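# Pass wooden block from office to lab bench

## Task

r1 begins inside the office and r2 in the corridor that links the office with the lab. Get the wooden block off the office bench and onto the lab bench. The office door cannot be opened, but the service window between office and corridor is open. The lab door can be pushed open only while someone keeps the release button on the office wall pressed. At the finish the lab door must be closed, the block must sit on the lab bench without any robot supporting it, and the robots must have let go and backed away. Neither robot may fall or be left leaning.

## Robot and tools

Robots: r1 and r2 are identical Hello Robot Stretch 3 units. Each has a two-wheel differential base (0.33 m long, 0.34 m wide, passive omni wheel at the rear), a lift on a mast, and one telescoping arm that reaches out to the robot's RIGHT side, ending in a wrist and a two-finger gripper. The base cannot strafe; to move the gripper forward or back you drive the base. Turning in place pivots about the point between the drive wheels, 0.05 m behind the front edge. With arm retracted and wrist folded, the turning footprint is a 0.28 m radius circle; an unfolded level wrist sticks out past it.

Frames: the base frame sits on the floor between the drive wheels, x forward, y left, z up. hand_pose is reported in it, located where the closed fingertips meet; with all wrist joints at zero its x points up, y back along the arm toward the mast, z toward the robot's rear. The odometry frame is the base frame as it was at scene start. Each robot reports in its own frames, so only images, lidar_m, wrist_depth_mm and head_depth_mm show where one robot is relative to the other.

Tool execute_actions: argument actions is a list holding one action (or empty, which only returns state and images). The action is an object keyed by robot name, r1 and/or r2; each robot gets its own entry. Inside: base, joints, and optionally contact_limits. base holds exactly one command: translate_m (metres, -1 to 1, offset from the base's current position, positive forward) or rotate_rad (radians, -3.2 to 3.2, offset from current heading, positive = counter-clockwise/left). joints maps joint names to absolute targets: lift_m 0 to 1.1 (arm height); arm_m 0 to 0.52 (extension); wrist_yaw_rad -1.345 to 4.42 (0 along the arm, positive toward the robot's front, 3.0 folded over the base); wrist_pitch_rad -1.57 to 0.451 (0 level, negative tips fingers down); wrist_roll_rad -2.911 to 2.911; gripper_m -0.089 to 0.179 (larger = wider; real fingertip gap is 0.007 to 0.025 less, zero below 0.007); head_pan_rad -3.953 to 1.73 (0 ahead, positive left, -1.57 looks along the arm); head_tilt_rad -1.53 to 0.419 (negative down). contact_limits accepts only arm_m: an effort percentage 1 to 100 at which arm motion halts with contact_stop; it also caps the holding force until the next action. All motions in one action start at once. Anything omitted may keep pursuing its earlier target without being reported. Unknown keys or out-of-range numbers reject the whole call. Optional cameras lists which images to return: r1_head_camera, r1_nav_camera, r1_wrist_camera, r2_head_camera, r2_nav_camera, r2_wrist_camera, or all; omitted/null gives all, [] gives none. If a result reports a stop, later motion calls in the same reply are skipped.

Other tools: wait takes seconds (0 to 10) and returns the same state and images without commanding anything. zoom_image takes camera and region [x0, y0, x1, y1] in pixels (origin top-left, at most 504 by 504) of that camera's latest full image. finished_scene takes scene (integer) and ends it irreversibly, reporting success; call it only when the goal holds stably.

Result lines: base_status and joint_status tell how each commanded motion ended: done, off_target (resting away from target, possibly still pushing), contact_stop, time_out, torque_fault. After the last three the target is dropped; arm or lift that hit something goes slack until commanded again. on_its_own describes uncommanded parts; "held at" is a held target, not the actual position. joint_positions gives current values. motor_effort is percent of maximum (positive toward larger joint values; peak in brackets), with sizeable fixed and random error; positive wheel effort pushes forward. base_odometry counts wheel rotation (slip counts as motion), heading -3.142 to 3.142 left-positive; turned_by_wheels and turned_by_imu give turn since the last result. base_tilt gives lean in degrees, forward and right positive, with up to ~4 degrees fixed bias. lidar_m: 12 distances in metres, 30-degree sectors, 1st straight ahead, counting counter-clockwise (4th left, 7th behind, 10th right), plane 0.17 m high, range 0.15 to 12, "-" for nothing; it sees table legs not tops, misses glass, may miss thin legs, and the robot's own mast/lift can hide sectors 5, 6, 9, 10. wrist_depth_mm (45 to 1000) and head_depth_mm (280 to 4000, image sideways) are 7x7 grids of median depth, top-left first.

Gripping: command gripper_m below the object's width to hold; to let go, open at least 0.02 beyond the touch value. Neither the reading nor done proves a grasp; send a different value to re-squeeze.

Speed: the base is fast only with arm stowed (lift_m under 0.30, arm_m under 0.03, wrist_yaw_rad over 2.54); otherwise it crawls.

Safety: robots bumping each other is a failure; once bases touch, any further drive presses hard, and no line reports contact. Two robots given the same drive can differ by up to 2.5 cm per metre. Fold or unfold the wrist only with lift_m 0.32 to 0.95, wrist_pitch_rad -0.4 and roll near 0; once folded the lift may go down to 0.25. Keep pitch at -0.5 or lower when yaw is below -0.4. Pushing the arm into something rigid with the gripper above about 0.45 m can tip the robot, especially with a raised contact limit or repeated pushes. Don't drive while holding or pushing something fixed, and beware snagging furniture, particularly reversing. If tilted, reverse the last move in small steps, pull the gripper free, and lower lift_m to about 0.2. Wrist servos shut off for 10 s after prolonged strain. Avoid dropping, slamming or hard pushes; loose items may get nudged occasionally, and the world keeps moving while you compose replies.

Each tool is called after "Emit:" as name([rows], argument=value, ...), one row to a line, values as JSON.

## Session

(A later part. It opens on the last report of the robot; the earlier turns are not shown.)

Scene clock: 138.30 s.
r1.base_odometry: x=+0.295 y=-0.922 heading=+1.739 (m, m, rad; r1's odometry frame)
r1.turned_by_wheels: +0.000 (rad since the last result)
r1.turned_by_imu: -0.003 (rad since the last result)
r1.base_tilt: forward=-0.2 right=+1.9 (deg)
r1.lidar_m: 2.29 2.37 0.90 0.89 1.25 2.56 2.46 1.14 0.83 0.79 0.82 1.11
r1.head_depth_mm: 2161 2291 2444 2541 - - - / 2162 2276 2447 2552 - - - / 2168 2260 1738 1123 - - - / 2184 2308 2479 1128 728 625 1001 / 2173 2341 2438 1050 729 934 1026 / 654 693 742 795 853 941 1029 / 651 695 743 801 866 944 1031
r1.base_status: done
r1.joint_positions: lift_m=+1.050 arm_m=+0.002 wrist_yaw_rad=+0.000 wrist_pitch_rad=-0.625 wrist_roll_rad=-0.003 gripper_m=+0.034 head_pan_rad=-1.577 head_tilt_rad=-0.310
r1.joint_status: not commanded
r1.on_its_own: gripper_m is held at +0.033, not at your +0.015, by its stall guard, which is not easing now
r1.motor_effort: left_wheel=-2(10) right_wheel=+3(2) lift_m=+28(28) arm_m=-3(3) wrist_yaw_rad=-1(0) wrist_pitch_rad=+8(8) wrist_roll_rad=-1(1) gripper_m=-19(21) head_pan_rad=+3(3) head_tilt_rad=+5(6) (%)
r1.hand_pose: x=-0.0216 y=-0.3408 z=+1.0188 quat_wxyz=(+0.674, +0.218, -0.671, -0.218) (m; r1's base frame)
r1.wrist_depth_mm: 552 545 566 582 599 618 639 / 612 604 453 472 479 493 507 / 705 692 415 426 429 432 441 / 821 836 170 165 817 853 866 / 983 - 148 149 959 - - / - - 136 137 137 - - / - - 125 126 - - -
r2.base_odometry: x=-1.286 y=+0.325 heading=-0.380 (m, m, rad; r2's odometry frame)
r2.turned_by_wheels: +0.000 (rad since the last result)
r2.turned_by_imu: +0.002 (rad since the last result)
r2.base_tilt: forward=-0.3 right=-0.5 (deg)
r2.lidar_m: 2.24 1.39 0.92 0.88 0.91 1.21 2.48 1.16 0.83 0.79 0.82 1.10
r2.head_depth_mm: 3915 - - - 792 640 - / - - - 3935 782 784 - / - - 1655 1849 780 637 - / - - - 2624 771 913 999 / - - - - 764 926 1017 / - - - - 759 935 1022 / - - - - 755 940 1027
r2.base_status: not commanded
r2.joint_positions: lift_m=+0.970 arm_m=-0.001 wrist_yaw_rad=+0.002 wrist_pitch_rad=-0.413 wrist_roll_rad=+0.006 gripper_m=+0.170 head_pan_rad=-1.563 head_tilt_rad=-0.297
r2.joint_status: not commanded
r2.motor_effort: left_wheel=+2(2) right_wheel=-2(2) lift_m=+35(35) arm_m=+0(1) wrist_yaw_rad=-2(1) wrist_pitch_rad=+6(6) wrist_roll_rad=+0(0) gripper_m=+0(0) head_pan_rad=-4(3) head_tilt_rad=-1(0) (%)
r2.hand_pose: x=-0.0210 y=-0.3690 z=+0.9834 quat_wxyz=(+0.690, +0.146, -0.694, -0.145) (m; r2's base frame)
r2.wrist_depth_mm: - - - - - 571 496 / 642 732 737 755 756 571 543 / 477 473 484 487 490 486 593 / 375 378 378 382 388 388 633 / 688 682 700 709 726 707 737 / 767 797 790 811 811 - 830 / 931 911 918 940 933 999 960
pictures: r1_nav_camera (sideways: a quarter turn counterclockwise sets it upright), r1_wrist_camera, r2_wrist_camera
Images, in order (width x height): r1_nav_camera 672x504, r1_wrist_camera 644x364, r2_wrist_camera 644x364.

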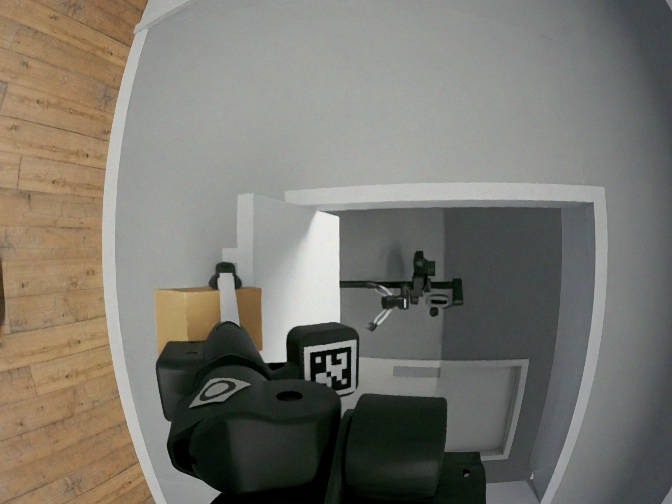

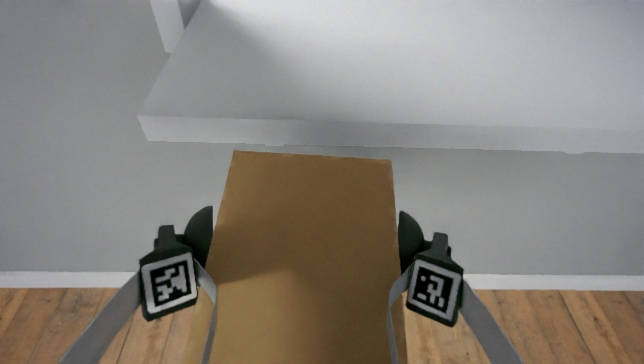

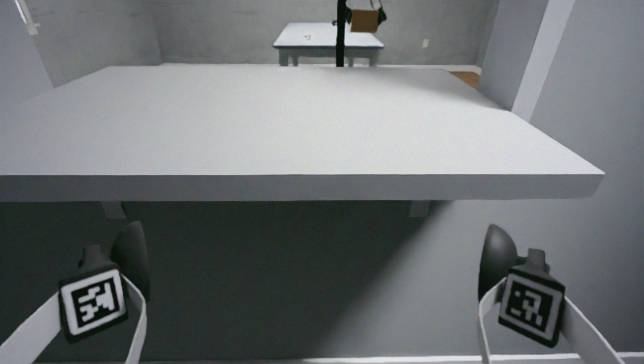

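Emit:
execute_actions([
  {"r1":{"base":{"translate_m":-0.2}}},
], cameras=[])

Emit:
execute_actions([
  {"r1":{"joints":{"arm_m":0.52,"lift_m":1.08}}},
], cameras=["r1_wrist_camera","r2_wrist_camera","r1_head_camera"])

Scene clock: 143.50 s.
r1.base_odometry: x=+0.328 y=-1.119 heading=+1.739 (m, m, rad; r1's odometry frame)
r1.turned_by_wheels: +0.000 (rad since the last result)
r1.turned_by_imu: -0.001 (rad since the last result)
r1.base_tilt: forward=-0.1 right=+1.9 (deg)
r1.lidar_m: 2.49 2.58 0.95 0.88 0.88 2.36 2.26 1.14 0.83 0.79 0.82 1.11
r1.head_depth_mm: 2176 2352 2511 2574 - - - / 2185 2302 2451 2559 - - - / 2167 2319 2486 1118 - - - / 2168 2275 1778 1126 728 628 1003 / 2192 2331 2480 1135 730 936 1026 / 2191 2344 2493 1144 734 942 1033 / 2214 2337 2486 949 738 944 1039
r1.base_status: done
r1.joint_positions: lift_m=+1.050 arm_m=+0.002 wrist_yaw_rad=+0.000 wrist_pitch_rad=-0.625 wrist_roll_rad=-0.003 gripper_m=+0.034 head_pan_rad=-1.577 head_tilt_rad=-0.310
r1.joint_status: not commanded
r1.on_its_own: gripper_m is held at +0.033, not at your +0.015, by its stall guard, which is not easing now
r1.motor_effort: left_wheel=-2(8) right_wheel=+2(4) lift_m=+28(28) arm_m=-3(3) wrist_yaw_rad=+0(0) wrist_pitch_rad=+8(8) wrist_roll_rad=-1(2) gripper_m=-20(19) head_pan_rad=+2(3) head_tilt_rad=+6(6) (%)
r1.hand_pose: x=-0.0216 y=-0.3408 z=+1.0188 quat_wxyz=(+0.674, +0.218, -0.671, -0.218) (m; r1's base frame)
r1.wrist_depth_mm: 526 540 559 581 590 628 603 / 442 442 462 473 484 493 505 / 412 412 414 418 431 441 442 / 822 840 170 164 826 856 873 / 991 991 148 149 964 - - / - - 136 137 137 - - / - - 125 126 - - -
r2.base_odometry: x=-1.286 y=+0.325 heading=-0.380 (m, m, rad; r2's odometry frame)
r2.turned_by_wheels: +0.000 (rad since the last result)
r2.turned_by_imu: +0.001 (rad since the last result)
r2.base_tilt: forward=-0.3 right=-0.5 (deg)
r2.lidar_m: 2.24 1.39 0.92 0.88 0.90 1.22 2.49 1.15 0.83 0.79 0.82 1.10
r2.head_depth_mm: 3911 - - - 789 642 - / - - - - 785 784 - / - - - 2630 776 639 - / - - 1590 1885 771 917 1004 / - - - - 769 929 1023 / - - - - 759 934 1022 / - - - - 754 939 1024
r2.base_status: not commanded
r2.joint_positions: lift_m=+0.970 arm_m=-0.001 wrist_yaw_rad=+0.002 wrist_pitch_rad=-0.413 wrist_roll_rad=+0.006 gripper_m=+0.170 head_pan_rad=-1.563 head_tilt_rad=-0.297
r2.joint_status: not commanded
r2.motor_effort: left_wheel=+2(1) right_wheel=-2(2) lift_m=+34(34) arm_m=-1(0) wrist_yaw_rad=-1(1) wrist_pitch_rad=+6(5) wrist_roll_rad=+0(0) gripper_m=+0(0) head_pan_rad=-3(3) head_tilt_rad=-2(1) (%)
r2.hand_pose: x=-0.0210 y=-0.3690 z=+0.9834 quat_wxyz=(+0.690, +0.146, -0.694, -0.145) (m; r2's base frame)
r2.wrist_depth_mm: - - - - - 565 499 / 631 736 738 753 752 574 533 / 475 476 479 484 487 491 593 / 376 377 378 383 387 390 628 / 698 681 710 712 718 713 738 / 759 795 802 792 817 - 815 / 936 906 923 911 937 970 963
pictures: none
No camera images: the call's "cameras" was empty. Leave "cameras" out to get every camera's image.

Scene clock: 148.50 s.
r1.base_odometry: x=+0.328 y=-1.119 heading=+1.739 (m, m, rad; r1's odometry frame)
r1.turned_by_wheels: +0.000 (rad since the last result)
r1.turned_by_imu: +0.001 (rad since the last result)
r1.base_tilt: forward=-0.1 right=+2.0 (deg)
r1.lidar_m: 2.49 2.57 0.95 0.88 0.88 2.35 2.26 1.15 0.83 0.79 0.82 1.11
r1.head_depth_mm: 2175 2308 2545 1098 716 923 1009 / 2159 2302 2483 1108 717 926 1013 / 2172 2314 - 905 720 929 1016 / 2184 2271 1778 1046 726 933 1020 / 2195 2341 2464 1137 729 939 1028 / 2187 2333 2499 1144 734 940 1034 / 2190 2339 2479 948 741 945 1035
r1.base_status: not commanded
r1.joint_positions: lift_m=+1.080 arm_m=+0.520 wrist_yaw_rad=+0.000 wrist_pitch_rad=-0.626 wrist_roll_rad=-0.003 gripper_m=+0.034 head_pan_rad=-1.577 head_tilt_rad=-0.310
r1.joint_status: all done
r1.on_its_own: gripper_m is held at +0.033, not at your +0.015, by its stall guard, which is not easing now
r1.motor_effort: left_wheel=-2(2) right_wheel=+2(3) lift_m=+29(30) arm_m=+3(4) wrist_yaw_rad=+0(0) wrist_pitch_rad=+8(8) wrist_roll_rad=-2(1) gripper_m=-20(20) head_pan_rad=+2(3) head_tilt_rad=+5(6) (%)
r1.hand_pose: x=-0.0216 y=-0.8581 z=+1.0487 quat_wxyz=(+0.674, +0.218, -0.671, -0.218) (m; r1's base frame)
r1.wrist_depth_mm: - - - - - - - / - - - - - - - / 407 418 432 435 444 459 467 / 356 362 169 165 375 392 398 / 317 323 148 148 323 344 348 / 283 293 136 137 137 305 310 / 261 257 125 126 261 275 278
r2.base_odometry: x=-1.286 y=+0.325 heading=-0.380 (m, m, rad; r2's odometry frame)
r2.turned_by_wheels: +0.000 (rad since the last result)
r2.turned_by_imu: +0.001 (rad since the last result)
r2.base_tilt: forward=-0.3 right=-0.5 (deg)
r2.lidar_m: 2.24 1.39 0.92 0.88 0.91 1.22 2.49 1.15 0.83 0.79 0.82 1.10
r2.head_depth_mm: - - - - 791 641 - / - - - - 789 787 - / - - - 2623 779 635 - / - - 969 993 769 917 1002 / - - - - 767 936 1017 / - - - - 762 936 1011 / - - - - 751 942 1020
r2.base_status: not commanded
r2.joint_positions: lift_m=+0.970 arm_m=-0.001 wrist_yaw_rad=+0.002 wrist_pitch_rad=-0.413 wrist_roll_rad=+0.006 gripper_m=+0.170 head_pan_rad=-1.563 head_tilt_rad=-0.297
r2.joint_status: not commanded
r2.motor_effort: left_wheel=+2(2) right_wheel=-3(2) lift_m=+35(34) arm_m=-1(1) wrist_yaw_rad=-1(1) wrist_pitch_rad=+6(6) wrist_roll_rad=-1(0) gripper_m=+0(0) head_pan_rad=-3(3) head_tilt_rad=-2(3) (%)
r2.hand_pose: x=-0.0210 y=-0.3690 z=+0.9834 quat_wxyz=(+0.690, +0.146, -0.694, -0.145) (m; r2's base frame)
r2.wrist_depth_mm: - - - - - 567 495 / 634 737 741 765 764 578 541 / 472 476 478 482 491 487 587 / 374 375 381 381 390 386 632 / 699 678 693 731 713 699 733 / 761 805 794 803 807 - 819 / 964 912 922 927 935 978 971
pictures: r1_head_camera (sideways: a quarter turn clockwise sets it upright), r1_wrist_camera, r2_wrist_camera
Images, in order (width x height): r1_head_camera 896x504, r1_wrist_camera 644x364, r2_wrist_camera 644x364.

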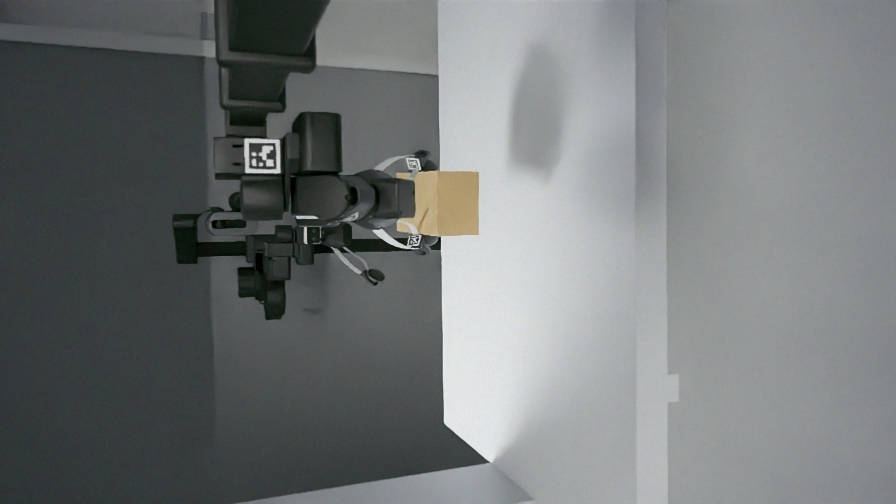

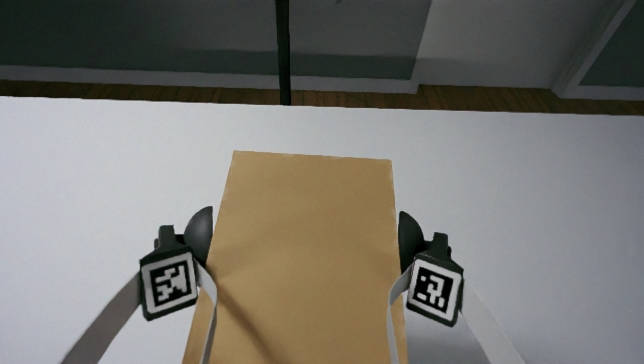

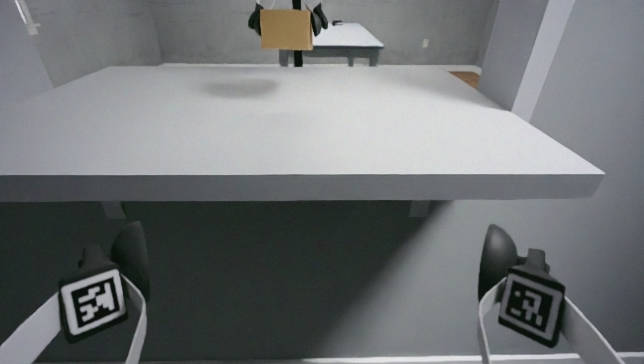

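Emit:
execute_actions([
  {"r1":{"joints":{"lift_m":0.99}}},
], cameras=["r2_wrist_camera"])

Scene clock: 152.00 s.
r1.base_odometry: x=+0.328 y=-1.119 heading=+1.739 (m, m, rad; r1's odometry frame)
r1.turned_by_wheels: +0.000 (rad since the last result)
r1.turned_by_imu: +0.000 (rad since the last result)
r1.base_tilt: forward=-0.2 right=+1.9 (deg)
r1.lidar_m: 2.50 2.58 0.95 0.88 0.89 2.36 2.26 1.14 0.83 0.79 0.82 1.11
r1.head_depth_mm: 2198 2361 2521 - 713 922 1009 / 2180 2301 2431 1025 715 929 1015 / 2187 2327 2434 905 720 930 1017 / 2178 2266 1762 1131 726 934 1022 / 2179 2312 2473 1140 729 937 1027 / 2196 2338 2491 1146 736 942 1032 / 2197 2347 2461 950 739 944 1038
r1.base_status: not commanded
r1.joint_positions: lift_m=+0.990 arm_m=+0.520 wrist_yaw_rad=+0.000 wrist_pitch_rad=-0.609 wrist_roll_rad=-0.003 gripper_m=+0.034 head_pan_rad=-1.577 head_tilt_rad=-0.310
r1.joint_status: all done
r1.on_its_own: gripper_m is held at +0.033, not at your +0.015, by its stall guard, which is not easing now
r1.motor_effort: left_wheel=-2(2) right_wheel=+2(2) lift_m=+16(25) arm_m=+3(3) wrist_yaw_rad=+0(1) wrist_pitch_rad=+3(8) wrist_roll_rad=-1(1) gripper_m=-21(20) head_pan_rad=+3(2) head_tilt_rad=+5(6) (%)
r1.hand_pose: x=-0.0216 y=-0.8610 z=+0.9627 quat_wxyz=(+0.676, +0.212, -0.673, -0.212) (m; r1's base frame)
r1.wrist_depth_mm: - - - - - - - / 345 345 358 368 375 388 397 / 289 292 300 305 314 322 327 / 249 252 179 171 259 272 277 / 219 224 150 151 224 236 240 / 195 201 135 136 137 211 214 / 179 178 122 123 179 190 191
r2.base_odometry: x=-1.286 y=+0.325 heading=-0.380 (m, m, rad; r2's odometry frame)
r2.turned_by_wheels: +0.000 (rad since the last result)
r2.turned_by_imu: +0.001 (rad since the last result)
r2.base_tilt: forward=-0.3 right=-0.5 (deg)
r2.lidar_m: 2.24 1.39 0.92 0.88 0.90 1.21 2.48 1.15 0.83 0.79 0.82 1.10
r2.head_depth_mm: 3962 - - - 790 639 - / 3984 - - - 788 781 - / - - - 2631 782 638 - / - - 1591 965 772 917 1001 / - - - - 769 925 1009 / - - - - 756 941 1014 / - - - - 751 935 1020
r2.base_status: not commanded
r2.joint_positions: lift_m=+0.970 arm_m=-0.001 wrist_yaw_rad=+0.002 wrist_pitch_rad=-0.413 wrist_roll_rad=+0.006 gripper_m=+0.170 head_pan_rad=-1.563 head_tilt_rad=-0.297
r2.joint_status: not commanded
r2.motor_effort: left_wheel=+2(2) right_wheel=-2(2) lift_m=+35(34) arm_m=-1(0) wrist_yaw_rad=-2(2) wrist_pitch_rad=+5(6) wrist_roll_rad=-1(0) gripper_m=+0(0) head_pan_rad=-4(3) head_tilt_rad=-1(2) (%)
r2.hand_pose: x=-0.0210 y=-0.3690 z=+0.9834 quat_wxyz=(+0.690, +0.146, -0.694, -0.145) (m; r2's base frame)
r2.wrist_depth_mm: - - - - - 572 495 / 636 728 661 615 752 564 541 / 472 476 476 482 483 489 586 / 373 374 384 382 383 389 623 / 696 677 713 713 729 717 731 / 762 796 788 800 809 - 836 / 926 896 916 918 939 991 981
pictures: r2_wrist_camera
Images, in order (width x height): r2_wrist_camera 644x364.

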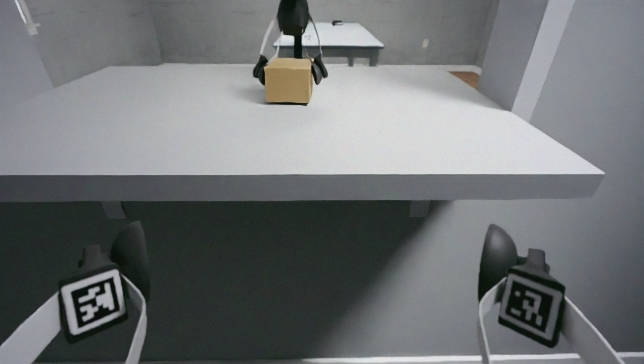

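Emit:
execute_actions([
  {"r1":{"joints":{"gripper_m":0.15}},"r2":{"base":{"rotate_rad":-0.4},"joints":{"lift_m":1.0,"wrist_pitch_rad":-0.33}}},
], cameras=[])

Emit:
execute_actions([
  {"r1":{"joints":{"lift_m":1.07}},"r2":{"base":{"translate_m":0.2}}},
], cameras=[])

Emit:
execute_actions([
  {"r1":{"joints":{"arm_m":0.0,"gripper_m":0.0}},"r2":{"base":{"rotate_rad":0.4}}},
], cameras=[])

Emit:
execute_actions([
  {"r1":{"base":{"translate_m":-0.5},"joints":{"lift_m":1.0,"wrist_pitch_rad":0,"head_tilt_rad":-0.1}},"r2":{"base":{"translate_m":-0.15},"joints":{"lift_m":0.95,"arm_m":0.2}}},
], cameras=["r2_wrist_camera","r1_head_camera","r1_wrist_camera"])

Scene clock: 161.47 s.
r1.base_odometry: x=+0.328 y=-1.119 heading=+1.739 (m, m, rad; r1's odometry frame)
r1.turned_by_wheels: +0.000 (rad since the last result)
r1.turned_by_imu: +0.000 (rad since the last result)
r1.base_tilt: forward=-0.2 right=+1.9 (deg)
r1.lidar_m: 2.49 2.58 0.95 0.88 0.89 2.36 2.27 1.14 0.83 0.79 0.82 1.11
r1.head_depth_mm: 2186 2344 2514 - 713 921 1010 / 2169 2300 2417 1030 719 926 1011 / 2181 2276 2412 904 722 931 1017 / 2176 2280 1768 1129 726 933 1024 / 2187 2329 2485 1137 729 935 1028 / 2211 2337 2504 1147 733 937 1032 / 2196 2341 2467 951 739 945 1036
r1.base_status: not commanded
r1.joint_positions: lift_m=+0.990 arm_m=+0.520 wrist_yaw_rad=+0.000 wrist_pitch_rad=-0.618 wrist_roll_rad=-0.003 gripper_m=+0.150 head_pan_rad=-1.577 head_tilt_rad=-0.310
r1.joint_status: all done
r1.motor_effort: left_wheel=-2(2) right_wheel=+3(1) lift_m=+18(18) arm_m=+3(3) wrist_yaw_rad=+1(0) wrist_pitch_rad=+5(6) wrist_roll_rad=-1(1) gripper_m=-1(81) head_pan_rad=+2(3) head_tilt_rad=+6(6) (%)
r1.hand_pose: x=-0.0216 y=-0.8595 z=+0.9609 quat_wxyz=(+0.675, +0.215, -0.672, -0.215) (m; r1's base frame)
r1.wrist_depth_mm: - - - - - - - / 334 341 349 356 369 376 391 / 282 287 293 300 306 315 321 / 243 248 238 175 257 267 273 / 217 224 156 154 225 238 237 / - 192 136 137 197 - 210 / 171 176 122 123 154 182 190
r2.base_odometry: x=-1.286 y=+0.325 heading=-0.780 (m, m, rad; r2's odometry frame)
r2.turned_by_wheels: -0.400 (rad since the last result)
r2.turned_by_imu: -0.401 (rad since the last result)
r2.base_tilt: forward=-0.3 right=-0.4 (deg)
r2.lidar_m: 1.25 2.24 1.24 0.89 0.88 0.94 1.39 2.21 1.03 0.80 0.79 0.85
r2.head_depth_mm: 808 867 938 1013 1100 - - / 773 828 888 957 1044 1130 - / 748 792 843 909 822 - - / 3780 - - 1057 773 1003 - / - - - - 767 972 1045 / - - - 2564 761 916 990 / - - - 1123 751 860 935
r2.base_status: done
r2.joint_positions: lift_m=+1.000 arm_m=-0.001 wrist_yaw_rad=+0.001 wrist_pitch_rad=-0.351 wrist_roll_rad=+0.006 gripper_m=+0.170 head_pan_rad=-1.563 head_tilt_rad=-0.297
r2.joint_status: all done
r2.motor_effort: left_wheel=+2(5) right_wheel=-1(4) lift_m=+35(33) arm_m=-1(1) wrist_yaw_rad=-1(2) wrist_pitch_rad=+10(10) wrist_roll_rad=+0(0) gripper_m=-1(0) head_pan_rad=-3(4) head_tilt_rad=-1(0) (%)
r2.hand_pose: x=-0.0212 y=-0.3763 z=+1.0275 quat_wxyz=(+0.695, +0.124, -0.698, -0.124) (m; r2's base frame)
r2.wrist_depth_mm: - - - 597 640 731 861 / - - - 642 696 815 937 / 563 584 663 669 767 900 - / 460 462 465 473 849 - - / 354 379 423 799 940 - - / 451 657 731 864 - - - / 641 707 809 963 - - -
pictures: none
No camera images: the call's "cameras" was empty. Leave "cameras" out to get every camera's image.

Scene clock: 164.43 s.
r1.base_odometry: x=+0.328 y=-1.119 heading=+1.739 (m, m, rad; r1's odometry frame)
r1.turned_by_wheels: +0.000 (rad since the last result)
r1.turned_by_imu: +0.000 (rad since the last result)
r1.base_tilt: forward=-0.2 right=+1.9 (deg)
r1.lidar_m: 2.49 2.58 0.95 0.88 0.89 2.35 2.27 1.15 0.83 0.79 0.82 1.11
r1.head_depth_mm: 2180 2332 2573 1097 714 924 1011 / 2171 2264 2499 1106 718 926 1015 / 2180 2279 - 997 722 928 1019 / 2181 2309 2439 1085 725 930 1022 / 2197 2325 2491 1138 732 936 1025 / 2184 2342 2495 1146 735 944 1031 / 2216 2338 2493 950 738 944 1037
r1.base_status: not commanded
r1.joint_positions: lift_m=+1.070 arm_m=+0.520 wrist_yaw_rad=+0.000 wrist_pitch_rad=-0.617 wrist_roll_rad=-0.003 gripper_m=+0.150 head_pan_rad=-1.577 head_tilt_rad=-0.310
r1.joint_status: all done
r1.motor_effort: left_wheel=-2(2) right_wheel=+2(2) lift_m=+27(28) arm_m=+3(3) wrist_yaw_rad=+1(0) wrist_pitch_rad=+5(5) wrist_roll_rad=-1(1) gripper_m=-1(1) head_pan_rad=+3(2) head_tilt_rad=+5(6) (%)
r1.hand_pose: x=-0.0216 y=-0.8597 z=+1.0406 quat_wxyz=(+0.675, +0.215, -0.672, -0.215) (m; r1's base frame)
r1.wrist_depth_mm: - - - - - - - / - - - - - - - / 403 414 420 431 440 450 462 / 349 355 363 369 376 381 392 / 307 321 317 322 327 342 337 / 281 274 276 223 292 - 302 / 246 252 244 201 262 259 269
r2.base_odometry: x=-1.143 y=+0.184 heading=-0.780 (m, m, rad; r2's odometry frame)
r2.turned_by_wheels: +0.000 (rad since the last result)
r2.turned_by_imu: +0.000 (rad since the last result)
r2.base_tilt: forward=-0.3 right=-0.5 (deg)
r2.lidar_m: 1.12 2.05 1.35 0.97 0.97 1.03 1.52 1.98 0.92 0.72 0.71 0.76
r2.head_depth_mm: 754 791 840 903 839 - - / 3662 - 949 974 786 836 - / - - - - 806 - - / - - - - 774 632 - / - - - 1146 765 627 935 / - - 884 2495 761 575 881 / - - 2979 2410 752 548 829
r2.base_status: done
r2.joint_positions: lift_m=+1.000 arm_m=-0.001 wrist_yaw_rad=+0.001 wrist_pitch_rad=-0.351 wrist_roll_rad=+0.006 gripper_m=+0.170 head_pan_rad=-1.563 head_tilt_rad=-0.297
r2.joint_status: not commanded
r2.motor_effort: left_wheel=+2(8) right_wheel=-2(2) lift_m=+35(36) arm_m=-1(1) wrist_yaw_rad=-1(0) wrist_pitch_rad=+9(10) wrist_roll_rad=+0(0) gripper_m=+0(0) head_pan_rad=-3(3) head_tilt_rad=-2(1) (%)
r2.hand_pose: x=-0.0212 y=-0.3763 z=+1.0275 quat_wxyz=(+0.695, +0.124, -0.698, -0.124) (m; r2's base frame)
r2.wrist_depth_mm: - - - - 606 630 733 / - - - - 645 694 852 / 661 661 579 669 660 764 968 / 460 461 463 468 470 848 - / 356 375 358 381 802 - - / 300 314 622 760 916 - - / 552 609 693 842 - - -
pictures: none
No camera images: the call's "cameras" was empty. Leave "cameras" out to get every camera's image.

Scene clock: 169.43 s.
r1.base_odometry: x=+0.328 y=-1.119 heading=+1.739 (m, m, rad; r1's odometry frame)
r1.turned_by_wheels: +0.000 (rad since the last result)
r1.turned_by_imu: +0.001 (rad since the last result)
r1.base_tilt: forward=-0.2 right=+1.9 (deg)
r1.lidar_m: 2.49 2.58 0.95 0.88 0.88 2.36 2.27 1.14 0.83 0.79 0.82 1.11
r1.head_depth_mm: 2204 2340 2500 - - - - / 2179 2296 2446 - - - - / 2173 2258 1661 - - - - / 2168 2311 2486 1130 729 929 1030 / 2193 2320 2482 1136 732 939 1029 / 2184 2338 2495 1150 736 939 1032 / 2196 2331 2456 946 740 944 1037
r1.base_status: not commanded
r1.joint_positions: lift_m=+1.070 arm_m=+0.002 wrist_yaw_rad=+0.000 wrist_pitch_rad=-0.617 wrist_roll_rad=-0.004 gripper_m=+0.000 head_pan_rad=-1.577 head_tilt_rad=-0.309
r1.joint_status: all done
joint sent to its limit — the command would take r1.arm_m past its lower limit, so that joint was sent only as far as its limit.
r1.motor_effort: left_wheel=-2(2) right_wheel=+3(3) lift_m=+27(27) arm_m=-3(4) wrist_yaw_rad=+0(0) wrist_pitch_rad=+5(5) wrist_roll_rad=-1(1) gripper_m=-3(83) head_pan_rad=+3(3) head_tilt_rad=+6(5) (%)
r1.hand_pose: x=-0.0216 y=-0.3423 z=+1.0406 quat_wxyz=(+0.675, +0.215, -0.672, -0.215) (m; r1's base frame)
r1.wrist_depth_mm: 557 618 621 559 672 692 632 / 483 487 507 517 532 555 564 / 422 429 436 440 444 460 461 / 817 811 822 820 859 855 868 / 974 - 944 931 - - - / - - - - - - - / - - - - - - -
r2.base_odometry: x=-1.143 y=+0.184 heading=-0.380 (m, m, rad; r2's odometry frame)
r2.turned_by_wheels: +0.400 (rad since the last result)
r2.turned_by_imu: +0.403 (rad since the last result)
r2.base_tilt: forward=-0.3 right=-0.5 (deg)
r2.lidar_m: 2.05 1.51 1.00 0.96 0.99 1.33 2.67 1.03 0.74 0.71 0.73 0.98
r2.head_depth_mm: 3983 - - - 841 - - / - - - 2601 777 615 - / - - 1674 2479 785 - - / - - - 3867 775 579 - / - - - - 764 602 911 / - - - - 758 597 907 / - - - 3829 754 591 914
r2.base_status: done
r2.joint_positions: lift_m=+1.000 arm_m=-0.001 wrist_yaw_rad=+0.001 wrist_pitch_rad=-0.351 wrist_roll_rad=+0.006 gripper_m=+0.170 head_pan_rad=-1.563 head_tilt_rad=-0.297
r2.joint_status: not commanded
r2.motor_effort: left_wheel=-1(5) right_wheel=+2(5) lift_m=+36(35) arm_m=+0(1) wrist_yaw_rad=-1(1) wrist_pitch_rad=+9(9) wrist_roll_rad=+0(0) gripper_m=+0(0) head_pan_rad=-3(4) head_tilt_rad=-2(2) (%)
r2.hand_pose: x=-0.0212 y=-0.3763 z=+1.0275 quat_wxyz=(+0.695, +0.124, -0.698, -0.124) (m; r2's base frame)
r2.wrist_depth_mm: 441 - - - - - - / 451 - - - - - - / 478 609 661 674 578 685 587 / 489 468 468 468 475 475 479 / 357 371 361 361 365 384 366 / 316 322 323 326 329 - 336 / 716 705 700 725 737 752 742
pictures: none
No camera images: the call's "cameras" was empty. Leave "cameras" out to get every camera's image.

Scene clock: 175.40 s.
r1.base_odometry: x=+0.412 y=-1.612 heading=+1.739 (m, m, rad; r1's odometry frame)
r1.turned_by_wheels: +0.000 (rad since the last result)
r1.turned_by_imu: -0.003 (rad since the last result)
r1.base_tilt: forward=-0.2 right=+1.9 (deg)
r1.lidar_m: 2.81 1.25 0.89 1.00 2.54 1.84 1.76 1.16 0.84 0.80 0.83 1.12
r1.head_depth_mm: 691 711 734 755 782 806 834 / 693 713 736 759 785 804 - / 690 711 734 759 787 797 - / 795 2389 2453 2556 1117 716 844 / 790 2410 2457 2562 1121 718 848 / 785 2400 2450 2538 1131 721 852 / 785 2412 2486 1485 1139 724 854
r1.base_status: done
r1.joint_positions: lift_m=+1.000 arm_m=+0.002 wrist_yaw_rad=+0.000 wrist_pitch_rad=-0.023 wrist_roll_rad=-0.004 gripper_m=+0.000 head_pan_rad=-1.577 head_tilt_rad=-0.112
r1.joint_status: all done
r1.motor_effort: left_wheel=-2(9) right_wheel=+2(3) lift_m=+18(24) arm_m=-3(3) wrist_yaw_rad=+0(1) wrist_pitch_rad=+7(7) wrist_roll_rad=-1(1) gripper_m=-2(3) head_pan_rad=+2(2) head_tilt_rad=+7(26) (%)
r1.hand_pose: x=-0.0215 y=-0.4029 z=+1.1091 quat_wxyz=(+0.709, +0.008, -0.705, -0.008) (m; r1's base frame)
r1.wrist_depth_mm: - - - 535 535 544 552 / - - - 559 558 565 570 / - - - 589 572 585 600 / - - - 592 596 602 620 / 603 673 718 603 628 638 643 / 473 485 524 - 644 660 673 / 378 386 391 661 683 687 707
r2.base_odometry: x=-1.283 y=+0.240 heading=-0.380 (m, m, rad; r2's odometry frame)
r2.turned_by_wheels: +0.000 (rad since the last result)
r2.turned_by_imu: +0.002 (rad since the last result)
r2.base_tilt: forward=-0.3 right=-0.5 (deg)
r2.lidar_m: 2.21 1.51 1.00 0.95 0.98 1.32 2.51 1.04 0.75 0.71 0.73 0.99
r2.head_depth_mm: - - - - - 593 895 / - - - 3996 - 853 893 / - - - 3932 - - 900 / - - - 2629 774 578 905 / - - - - 808 600 906 / - - - 3784 760 597 915 / - - - - 753 594 920
r2.base_status: done
r2.joint_positions: lift_m=+0.950 arm_m=+0.200 wrist_yaw_rad=+0.001 wrist_pitch_rad=-0.351 wrist_roll_rad=+0.006 gripper_m=+0.170 head_pan_rad=-1.563 head_tilt_rad=-0.297
r2.joint_status: all done
r2.motor_effort: left_wheel=-1(6) right_wheel=+2(2) lift_m=+15(30) arm_m=+3(3) wrist_yaw_rad=+0(1) wrist_pitch_rad=+9(9) wrist_roll_rad=+0(0) gripper_m=+0(0) head_pan_rad=-3(3) head_tilt_rad=-1(1) (%)
r2.hand_pose: x=-0.0213 y=-0.5770 z=+0.9785 quat_wxyz=(+0.695, +0.123, -0.698, -0.124) (m; r2's base frame)
r2.wrist_depth_mm: - - - - - - - / - - - - - - - / 514 524 524 448 529 543 421 / 359 362 344 333 372 371 376 / 278 291 280 282 282 298 286 / 234 226 227 229 231 - 231 / 184 191 191 192 193 188 194
pictures: r1_head_camera (sideways: a quarter turn clockwise sets it upright), r1_wrist_camera, r2_wrist_camera
Images, in order (width x height): r1_head_camera 896x504, r1_wrist_camera 644x364, r2_wrist_camera 644x364.

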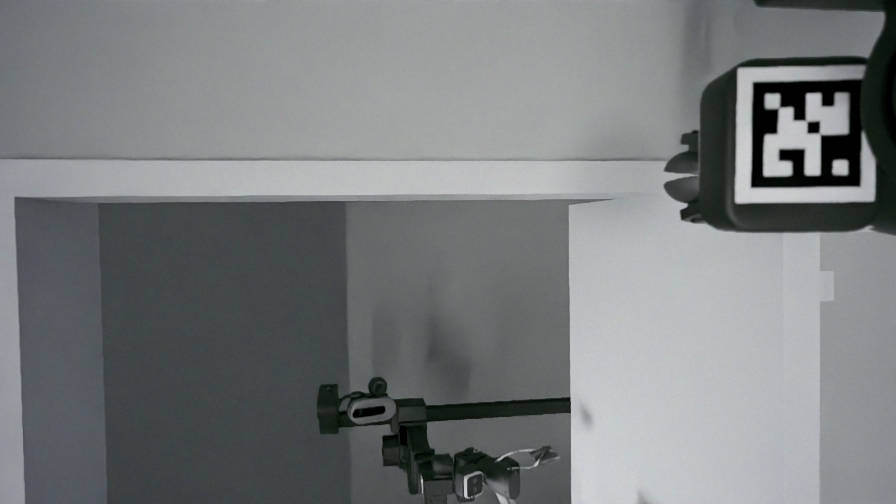

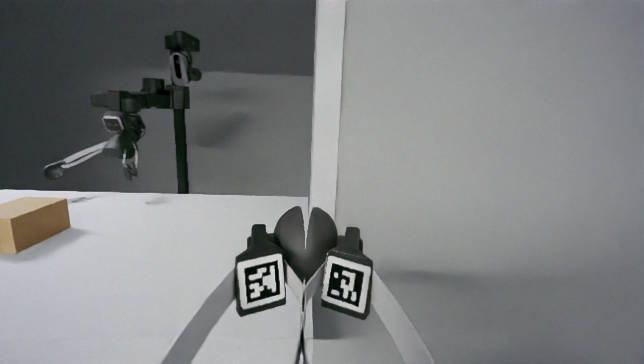

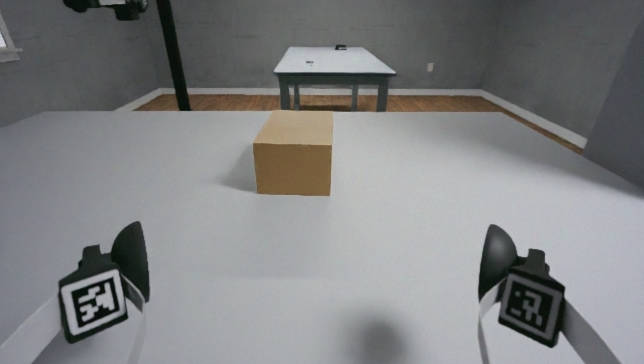

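Emit:
execute_actions([
  {"r1":{"base":{"translate_m":-0.5},"joints":{"head_pan_rad":-1.8,"head_tilt_rad":-0.2}},"r2":{"base":{"translate_m":0.018},"joints":{"lift_m":0.925,"arm_m":0.46,"wrist_pitch_rad":-0.33}}},
], cameras=["r2_wrist_camera","r1_head_camera","r1_wrist_camera"])

Scene clock: 184.27 s.
r1.base_odometry: x=+0.496 y=-2.105 heading=+1.739 (m, m, rad; r1's odometry frame)
r1.turned_by_wheels: +0.000 (rad since the last result)
r1.turned_by_imu: -0.002 (rad since the last result)
r1.base_tilt: forward=-0.1 right=+1.9 (deg)
r1.lidar_m: 2.86 1.64 1.14 3.48 1.83 1.32 1.26 1.18 0.85 0.81 0.84 1.13
r1.head_depth_mm: 743 777 817 859 910 - - / 727 762 800 815 884 - - / 712 745 781 818 861 900 - / 699 729 765 800 841 - - / 686 714 747 784 819 - - / 673 702 732 765 804 838 888 / 660 688 717 749 785 825 868
r1.base_status: done
r1.joint_positions: lift_m=+1.000 arm_m=+0.002 wrist_yaw_rad=+0.000 wrist_pitch_rad=-0.023 wrist_roll_rad=-0.004 gripper_m=+0.000 head_pan_rad=-1.793 head_tilt_rad=-0.197
r1.joint_status: all done
r1.motor_effort: left_wheel=-1(9) right_wheel=+2(2) lift_m=+18(18) arm_m=-3(3) wrist_yaw_rad=+0(1) wrist_pitch_rad=+7(7) wrist_roll_rad=-1(1) gripper_m=-2(3) head_pan_rad=-2(14) head_tilt_rad=-1(13) (%)
r1.hand_pose: x=-0.0215 y=-0.4029 z=+1.1091 quat_wxyz=(+0.709, +0.008, -0.705, -0.008) (m; r1's base frame)
r1.wrist_depth_mm: 520 525 538 538 543 557 567 / 543 541 555 557 570 579 578 / 553 569 562 581 587 585 597 / 569 584 585 601 605 609 632 / 593 606 606 625 636 650 655 / 615 618 633 - 672 668 686 / 645 654 673 675 681 701 714
r2.base_odometry: x=-1.266 y=+0.233 heading=-0.380 (m, m, rad; r2's odometry frame)
r2.turned_by_wheels: +0.000 (rad since the last result)
r2.turned_by_imu: +0.002 (rad since the last result)
r2.base_tilt: forward=-0.3 right=-0.4 (deg)
r2.lidar_m: 2.19 1.51 1.00 0.96 0.99 1.32 2.53 1.04 0.75 0.71 0.73 0.99
r2.head_depth_mm: - - - - - 567 906 / - - - - 743 587 897 / - - - - 739 584 902 / - - - 2662 735 581 905 / - - - - 766 600 906 / - - - - 760 597 914 / - - - - 753 594 915
r2.base_status: done
r2.joint_positions: lift_m=+0.925 arm_m=+0.460 wrist_yaw_rad=+0.001 wrist_pitch_rad=-0.351 wrist_roll_rad=+0.006 gripper_m=+0.170 head_pan_rad=-1.563 head_tilt_rad=-0.297
r2.joint_status: all done
r2.motor_effort: left_wheel=-2(2) right_wheel=+2(5) lift_m=+16(14) arm_m=+3(3) wrist_yaw_rad=+0(1) wrist_pitch_rad=+8(9) wrist_roll_rad=+0(0) gripper_m=+0(0) head_pan_rad=-3(3) head_tilt_rad=-2(1) (%)
r2.hand_pose: x=-0.0213 y=-0.8370 z=+0.9535 quat_wxyz=(+0.695, +0.123, -0.698, -0.124) (m; r2's base frame)
r2.wrist_depth_mm: - - - - - - - / - - - - - - - / - - - - - - - / 309 310 312 314 315 316 320 / 238 249 152 146 232 253 243 / 201 193 117 118 189 - 196 / 157 158 99 99 155 160 165
pictures: r1_head_camera (sideways: a quarter turn clockwise sets it upright), r1_wrist_camera, r2_wrist_camera
Images, in order (width x height): r1_head_camera 896x504, r1_wrist_camera 644x364, r2_wrist_camera 644x364.

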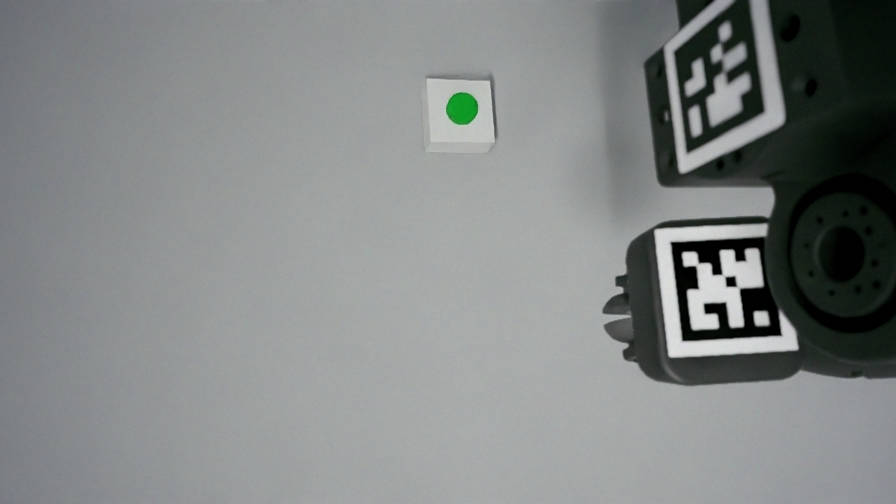

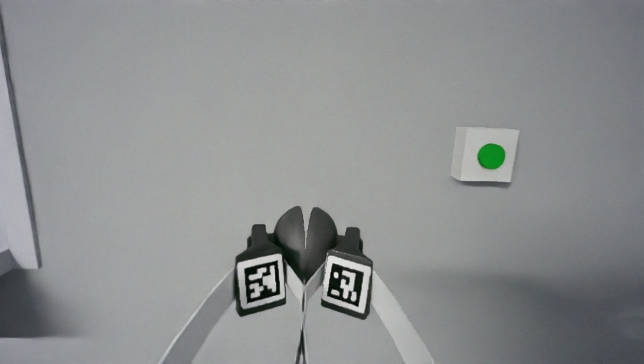

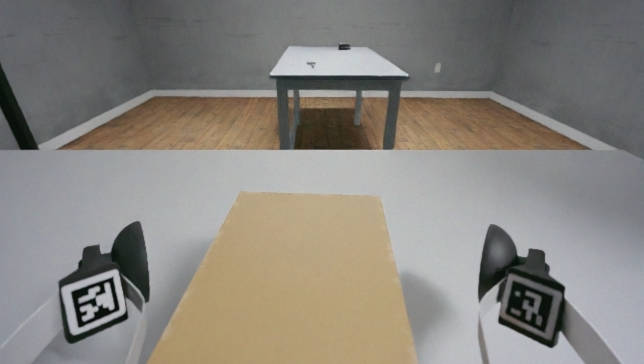

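Emit:
execute_actions([
  {"r1":{"base":{"translate_m":-0.3},"joints":{"arm_m":0.2,"head_pan_rad":-1.57}},"r2":{"joints":{"lift_m":0.915,"arm_m":0.485}}},
], cameras=["r2_wrist_camera","r1_head_camera","r1_wrist_camera","r2_head_camera"])

Scene clock: 191.00 s.
r1.base_odometry: x=+0.546 y=-2.401 heading=+1.739 (m, m, rad; r1's odometry frame)
r1.turned_by_wheels: +0.000 (rad since the last result)
r1.turned_by_imu: -0.001 (rad since the last result)
r1.base_tilt: forward=-0.2 right=+2.0 (deg)
r1.lidar_m: 2.86 1.36 1.50 3.48 1.40 1.00 0.96 0.99 0.85 0.82 0.85 1.14
r1.head_depth_mm: 684 715 750 780 - 889 922 / 685 716 751 779 - 892 924 / 688 720 750 777 - - 926 / 690 719 754 785 834 879 930 / 690 722 755 794 836 881 934 / 692 722 758 795 836 884 934 / 693 726 759 800 841 888 937
r1.base_status: done
r1.joint_positions: lift_m=+1.000 arm_m=+0.200 wrist_yaw_rad=+0.000 wrist_pitch_rad=-0.022 wrist_roll_rad=-0.004 gripper_m=+0.000 head_pan_rad=-1.577 head_tilt_rad=-0.198
r1.joint_status: all done
r1.motor_effort: left_wheel=-1(7) right_wheel=+2(2) lift_m=+18(18) arm_m=+3(6) wrist_yaw_rad=-1(0) wrist_pitch_rad=+7(7) wrist_roll_rad=-1(1) gripper_m=-2(2) head_pan_rad=+2(16) head_tilt_rad=-1(1) (%)
r1.hand_pose: x=-0.0215 y=-0.6002 z=+1.1093 quat_wxyz=(+0.709, +0.008, -0.705, -0.008) (m; r1's base frame)
r1.wrist_depth_mm: 344 348 349 358 363 364 373 / 354 355 363 368 374 379 388 / 366 373 376 377 388 394 403 / 381 383 388 356 405 409 420 / 392 399 401 407 420 426 433 / 409 412 416 - 436 444 449 / 425 429 442 448 451 461 472
r2.base_odometry: x=-1.266 y=+0.233 heading=-0.380 (m, m, rad; r2's odometry frame)
r2.turned_by_wheels: +0.000 (rad since the last result)
r2.turned_by_imu: +0.001 (rad since the last result)
r2.base_tilt: forward=-0.3 right=-0.5 (deg)
r2.lidar_m: 2.19 1.51 1.00 0.95 0.98 1.32 2.54 1.04 0.75 0.71 0.73 0.99
r2.head_depth_mm: - - - - - - 909 / - - - - 743 589 900 / - - - - 738 583 903 / - - - 2653 768 580 902 / - - - - 769 602 913 / - - - - 760 596 917 / - - - - 754 592 913
r2.base_status: not commanded
r2.joint_positions: lift_m=+0.915 arm_m=+0.485 wrist_yaw_rad=+0.001 wrist_pitch_rad=-0.348 wrist_roll_rad=+0.006 gripper_m=+0.170 head_pan_rad=-1.563 head_tilt_rad=-0.297
r2.joint_status: all done
r2.motor_effort: left_wheel=-2(2) right_wheel=+2(2) lift_m=+15(12) arm_m=+3(5) wrist_yaw_rad=-1(1) wrist_pitch_rad=+8(9) wrist_roll_rad=+0(0) gripper_m=+0(0) head_pan_rad=-3(3) head_tilt_rad=-1(0) (%)
r2.hand_pose: x=-0.0213 y=-0.8622 z=+0.9441 quat_wxyz=(+0.695, +0.123, -0.698, -0.123) (m; r2's base frame)
r2.wrist_depth_mm: - - - - - - - / - - - - - - - / - - - - - - - / 288 291 293 295 298 299 302 / 223 235 136 130 207 239 228 / - 182 105 106 110 - 185 / 147 148 88 89 89 150 155
pictures: r1_head_camera (sideways: a quarter turn clockwise sets it upright), r1_wrist_camera, r2_head_camera (sideways: a quarter turn clockwise sets it upright), r2_wrist_camera
Images, in order (width x height): r1_head_camera 896x504, r1_wrist_camera 644x364, r2_head_camera 896x504, r2_wrist_camera 644x364.

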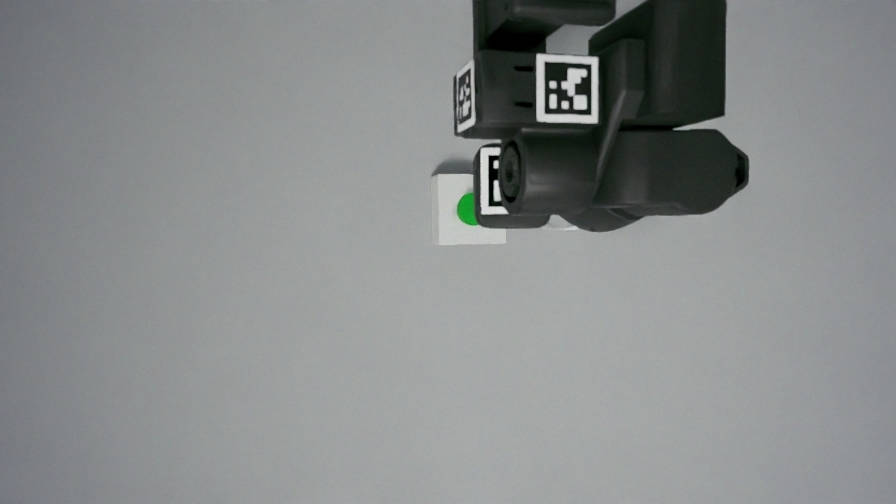

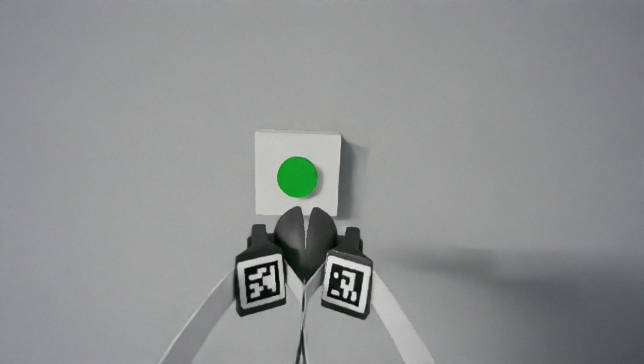

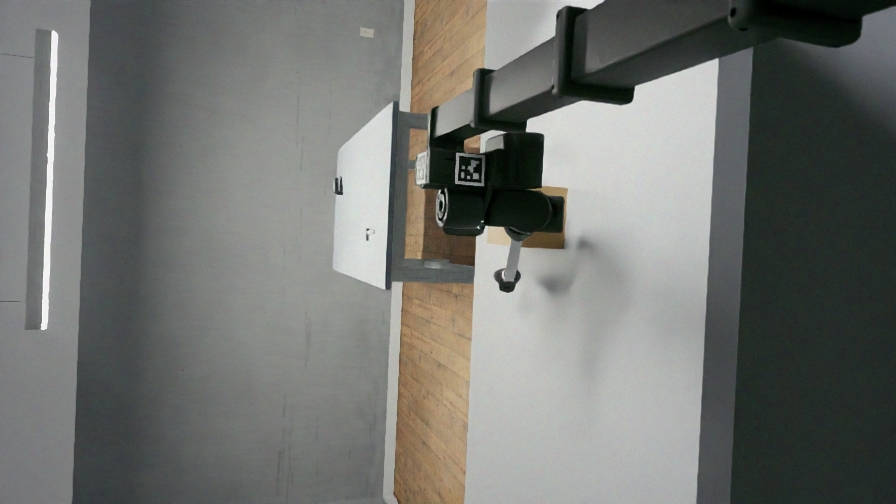

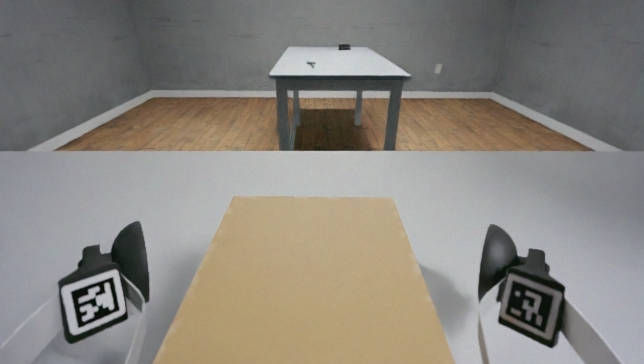

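Emit:
execute_actions([
  {"r1":{"base":{"translate_m":0.01},"joints":{"lift_m":0.972,"arm_m":0.3}},"r2":{"joints":{"gripper_m":0.02}}},
], cameras=["r1_wrist_camera"])

Emit:
execute_actions([
  {"r1":{"joints":{"arm_m":0.43},"contact_limits":{"arm_m":20}},"r2":{"joints":{"lift_m":1.0}}},
], cameras=["r1_wrist_camera","r2_wrist_camera","r2_head_camera"])

Scene clock: 196.30 s.
r1.base_odometry: x=+0.544 y=-2.391 heading=+1.739 (m, m, rad; r1's odometry frame)
r1.turned_by_wheels: +0.000 (rad since the last result)
r1.turned_by_imu: +0.001 (rad since the last result)
r1.base_tilt: forward=-0.1 right=+1.9 (deg)
r1.lidar_m: 2.87 1.35 1.49 3.48 1.41 1.02 0.97 1.00 0.85 0.82 0.84 1.14
r1.head_depth_mm: 684 715 748 781 - 874 920 / 685 716 750 781 - 878 925 / 686 718 751 779 - 882 928 / 687 718 753 788 832 879 930 / 690 722 757 794 835 883 934 / 691 723 760 796 838 882 936 / 695 725 760 797 840 887 940
r1.base_status: done
r1.joint_positions: lift_m=+0.972 arm_m=+0.300 wrist_yaw_rad=+0.000 wrist_pitch_rad=-0.022 wrist_roll_rad=-0.004 gripper_m=+0.000 head_pan_rad=-1.577 head_tilt_rad=-0.198
r1.joint_status: all done
r1.motor_effort: left_wheel=-1(5) right_wheel=+2(6) lift_m=+18(15) arm_m=+3(4) wrist_yaw_rad=-1(0) wrist_pitch_rad=+7(7) wrist_roll_rad=-1(1) gripper_m=-3(3) head_pan_rad=+3(2) head_tilt_rad=-1(1) (%)
r1.hand_pose: x=-0.0215 y=-0.7002 z=+1.0813 quat_wxyz=(+0.709, +0.008, -0.705, -0.008) (m; r1's base frame)
r1.wrist_depth_mm: 251 255 258 261 263 269 273 / 260 264 267 270 273 278 282 / 269 271 272 238 283 289 293 / 279 281 283 246 295 300 305 / 286 292 296 256 305 312 317 / 298 303 306 - 319 326 328 / 311 314 324 327 334 336 346
r2.base_odometry: x=-1.266 y=+0.233 heading=-0.380 (m, m, rad; r2's odometry frame)
r2.turned_by_wheels: +0.000 (rad since the last result)
r2.turned_by_imu: +0.001 (rad since the last result)
r2.base_tilt: forward=-0.3 right=-0.5 (deg)
r2.lidar_m: 2.19 1.51 1.00 0.95 0.98 1.32 2.53 1.04 0.74 0.71 0.74 0.99
r2.head_depth_mm: 3946 - - - - - 902 / - - - - 743 588 897 / - - - - 734 583 897 / - - - 3022 769 582 905 / - - - - 765 601 908 / - - - - 762 598 913 / - - - - 755 594 917
r2.base_status: not commanded
r2.joint_positions: lift_m=+0.915 arm_m=+0.485 wrist_yaw_rad=+0.001 wrist_pitch_rad=-0.287 wrist_roll_rad=+0.005 gripper_m=+0.022 head_pan_rad=-1.563 head_tilt_rad=-0.297
r2.joint_status: all done
r2.motor_effort: left_wheel=-1(1) right_wheel=+0(2) lift_m=+15(15) arm_m=+3(4) wrist_yaw_rad=-1(1) wrist_pitch_rad=-17(20) wrist_roll_rad=+0(0) gripper_m=-41(100) head_pan_rad=-3(3) head_tilt_rad=+0(2) (%)
r2.hand_pose: x=-0.0213 y=-0.8685 z=+0.9585 quat_wxyz=(+0.698, +0.101, -0.701, -0.101) (m; r2's base frame)
r2.wrist_depth_mm: - - - - - - - / - - - - - - - / - - - - - - - / 349 352 355 357 358 361 362 / 260 260 260 157 263 264 265 / 204 - 124 124 124 215 210 / 176 164 103 103 106 166 172
pictures: r1_wrist_camera
Images, in order (width x height): r1_wrist_camera 644x364.

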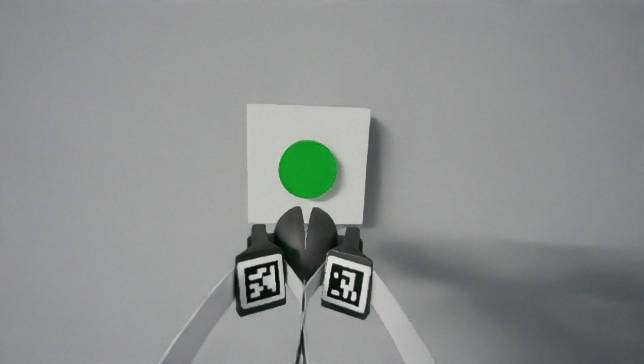

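Scene clock: 198.90 s.
r1.base_odometry: x=+0.544 y=-2.391 heading=+1.739 (m, m, rad; r1's odometry frame)
r1.turned_by_wheels: +0.000 (rad since the last result)
r1.turned_by_imu: +0.033 (rad since the last result)
r1.base_tilt: forward=-2.2 right=-1.3 (deg)
r1.lidar_m: 3.26 1.34 1.53 2.70 1.35 1.00 0.97 1.01 0.86 0.83 0.86 1.19
r1.head_depth_mm: 755 782 810 839 - 912 949 / 762 787 814 838 886 916 955 / 764 791 821 844 895 926 962 / 771 798 826 854 893 930 967 / 774 802 830 861 900 933 975 / 780 807 838 872 905 942 982 / 784 810 844 875 911 949 990
r1.base_status: not commanded
r1.joint_positions: lift_m=+0.972 arm_m=+0.428 wrist_yaw_rad=+0.018 wrist_pitch_rad=-0.192 wrist_roll_rad=-0.006 gripper_m=+0.000 head_pan_rad=-1.577 head_tilt_rad=-0.199
r1.joint_status: all done
r1.on_its_own: base_tilt is 3.8 degrees off its reading at the scene's start (forward=-0.2 right=+1.9); wrist_yaw_rad is at rest, and its effort (-13) is outside its rest range (-12 to +12); wrist_pitch_rad is at rest, and its effort (+60) is outside its rest range (-20 to +32)
r1.motor_effort: left_wheel=-4(15) right_wheel=-1(1) lift_m=+23(23) arm_m=+14(17) wrist_yaw_rad=-13(14) wrist_pitch_rad=+60(60) wrist_roll_rad=+0(1) gripper_m=-5(5) head_pan_rad=+3(2) head_tilt_rad=-1(1) (%)
r1.contact_limits: arm_m 20 (drawing in: default 17, maximum 28; extending or still: default 23, maximum 38)
r1.hand_pose: x=-0.0171 y=-0.8201 z=+1.0381 quat_wxyz=(+0.707, +0.075, -0.701, -0.062) (m; r1's base frame)
r1.wrist_depth_mm: 193 193 193 193 192 191 192 / 203 202 203 202 202 203 202 / 215 214 178 176 214 212 212 / 226 227 187 180 226 226 225 / 241 240 235 193 241 240 237 / 257 257 253 - 255 253 255 / 274 273 273 274 273 273 271
r2.base_odometry: x=-1.266 y=+0.233 heading=-0.380 (m, m, rad; r2's odometry frame)
r2.turned_by_wheels: +0.000 (rad since the last result)
r2.turned_by_imu: +0.000 (rad since the last result)
r2.base_tilt: forward=-0.3 right=-0.4 (deg)
r2.lidar_m: 2.19 1.51 1.00 0.96 0.98 1.32 2.54 1.04 0.75 0.71 0.74 0.99
r2.head_depth_mm: 3969 - - - 749 590 894 / - - - 2535 783 588 898 / - - - 1037 772 584 901 / - - - 2578 773 579 905 / - - - - 763 601 910 / - - - - 758 596 915 / - - - - 751 591 919
r2.base_status: not commanded
r2.joint_positions: lift_m=+0.999 arm_m=+0.485 wrist_yaw_rad=+0.000 wrist_pitch_rad=-0.358 wrist_roll_rad=+0.007 gripper_m=+0.035 head_pan_rad=-1.563 head_tilt_rad=-0.298
r2.joint_status: all done
r2.on_its_own: gripper_m is held at +0.034, not at your +0.020, by its stall guard, which is still easing
r2.motor_effort: left_wheel=+0(3) right_wheel=+1(4) lift_m=+36(40) arm_m=+1(3) wrist_yaw_rad=-1(1) wrist_pitch_rad=+12(19) wrist_roll_rad=-1(5) gripper_m=-20(40) head_pan_rad=-3(2) head_tilt_rad=+0(1) (%)
r2.hand_pose: x=-0.0216 y=-0.8614 z=+1.0259 quat_wxyz=(+0.694, +0.126, -0.698, -0.127) (m; r2's base frame)
r2.wrist_depth_mm: - - - - - - - / - - - - - - - / - - - - - - - / - - - - - - - / 348 349 357 350 368 359 357 / 283 288 135 136 136 289 291 / 239 239 122 120 123 242 242
pictures: r1_wrist_camera, r2_head_camera (sideways: a quarter turn clockwise sets it upright), r2_wrist_camera
Images, in order (width x height): r1_wrist_camera 644x364, r2_head_camera 896x504, r2_wrist_camera 644x364.

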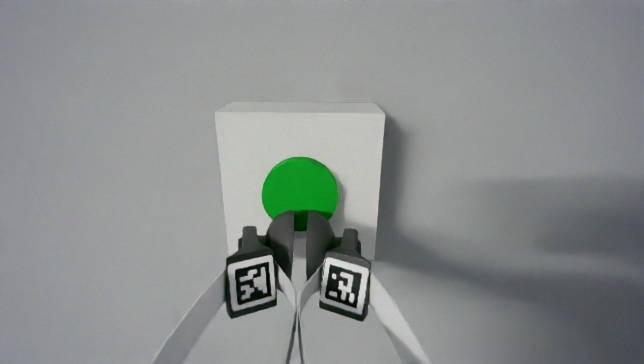

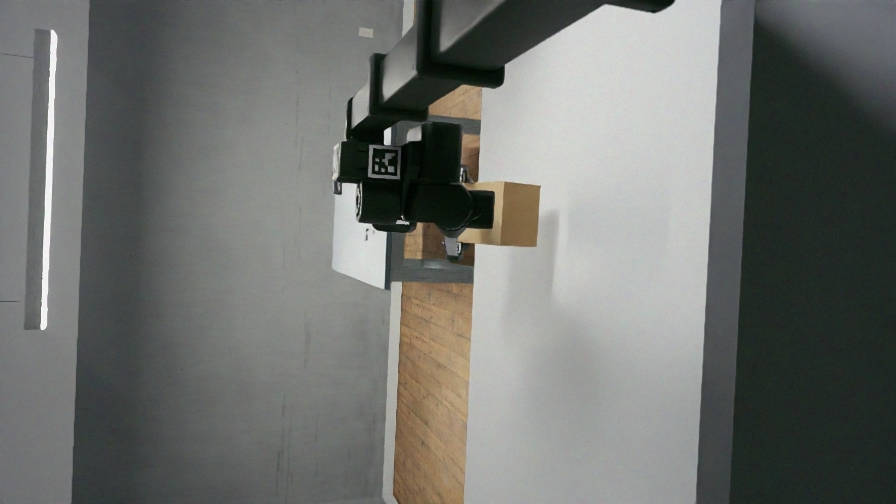

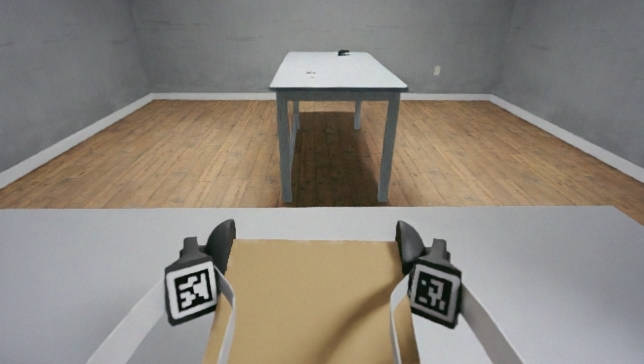

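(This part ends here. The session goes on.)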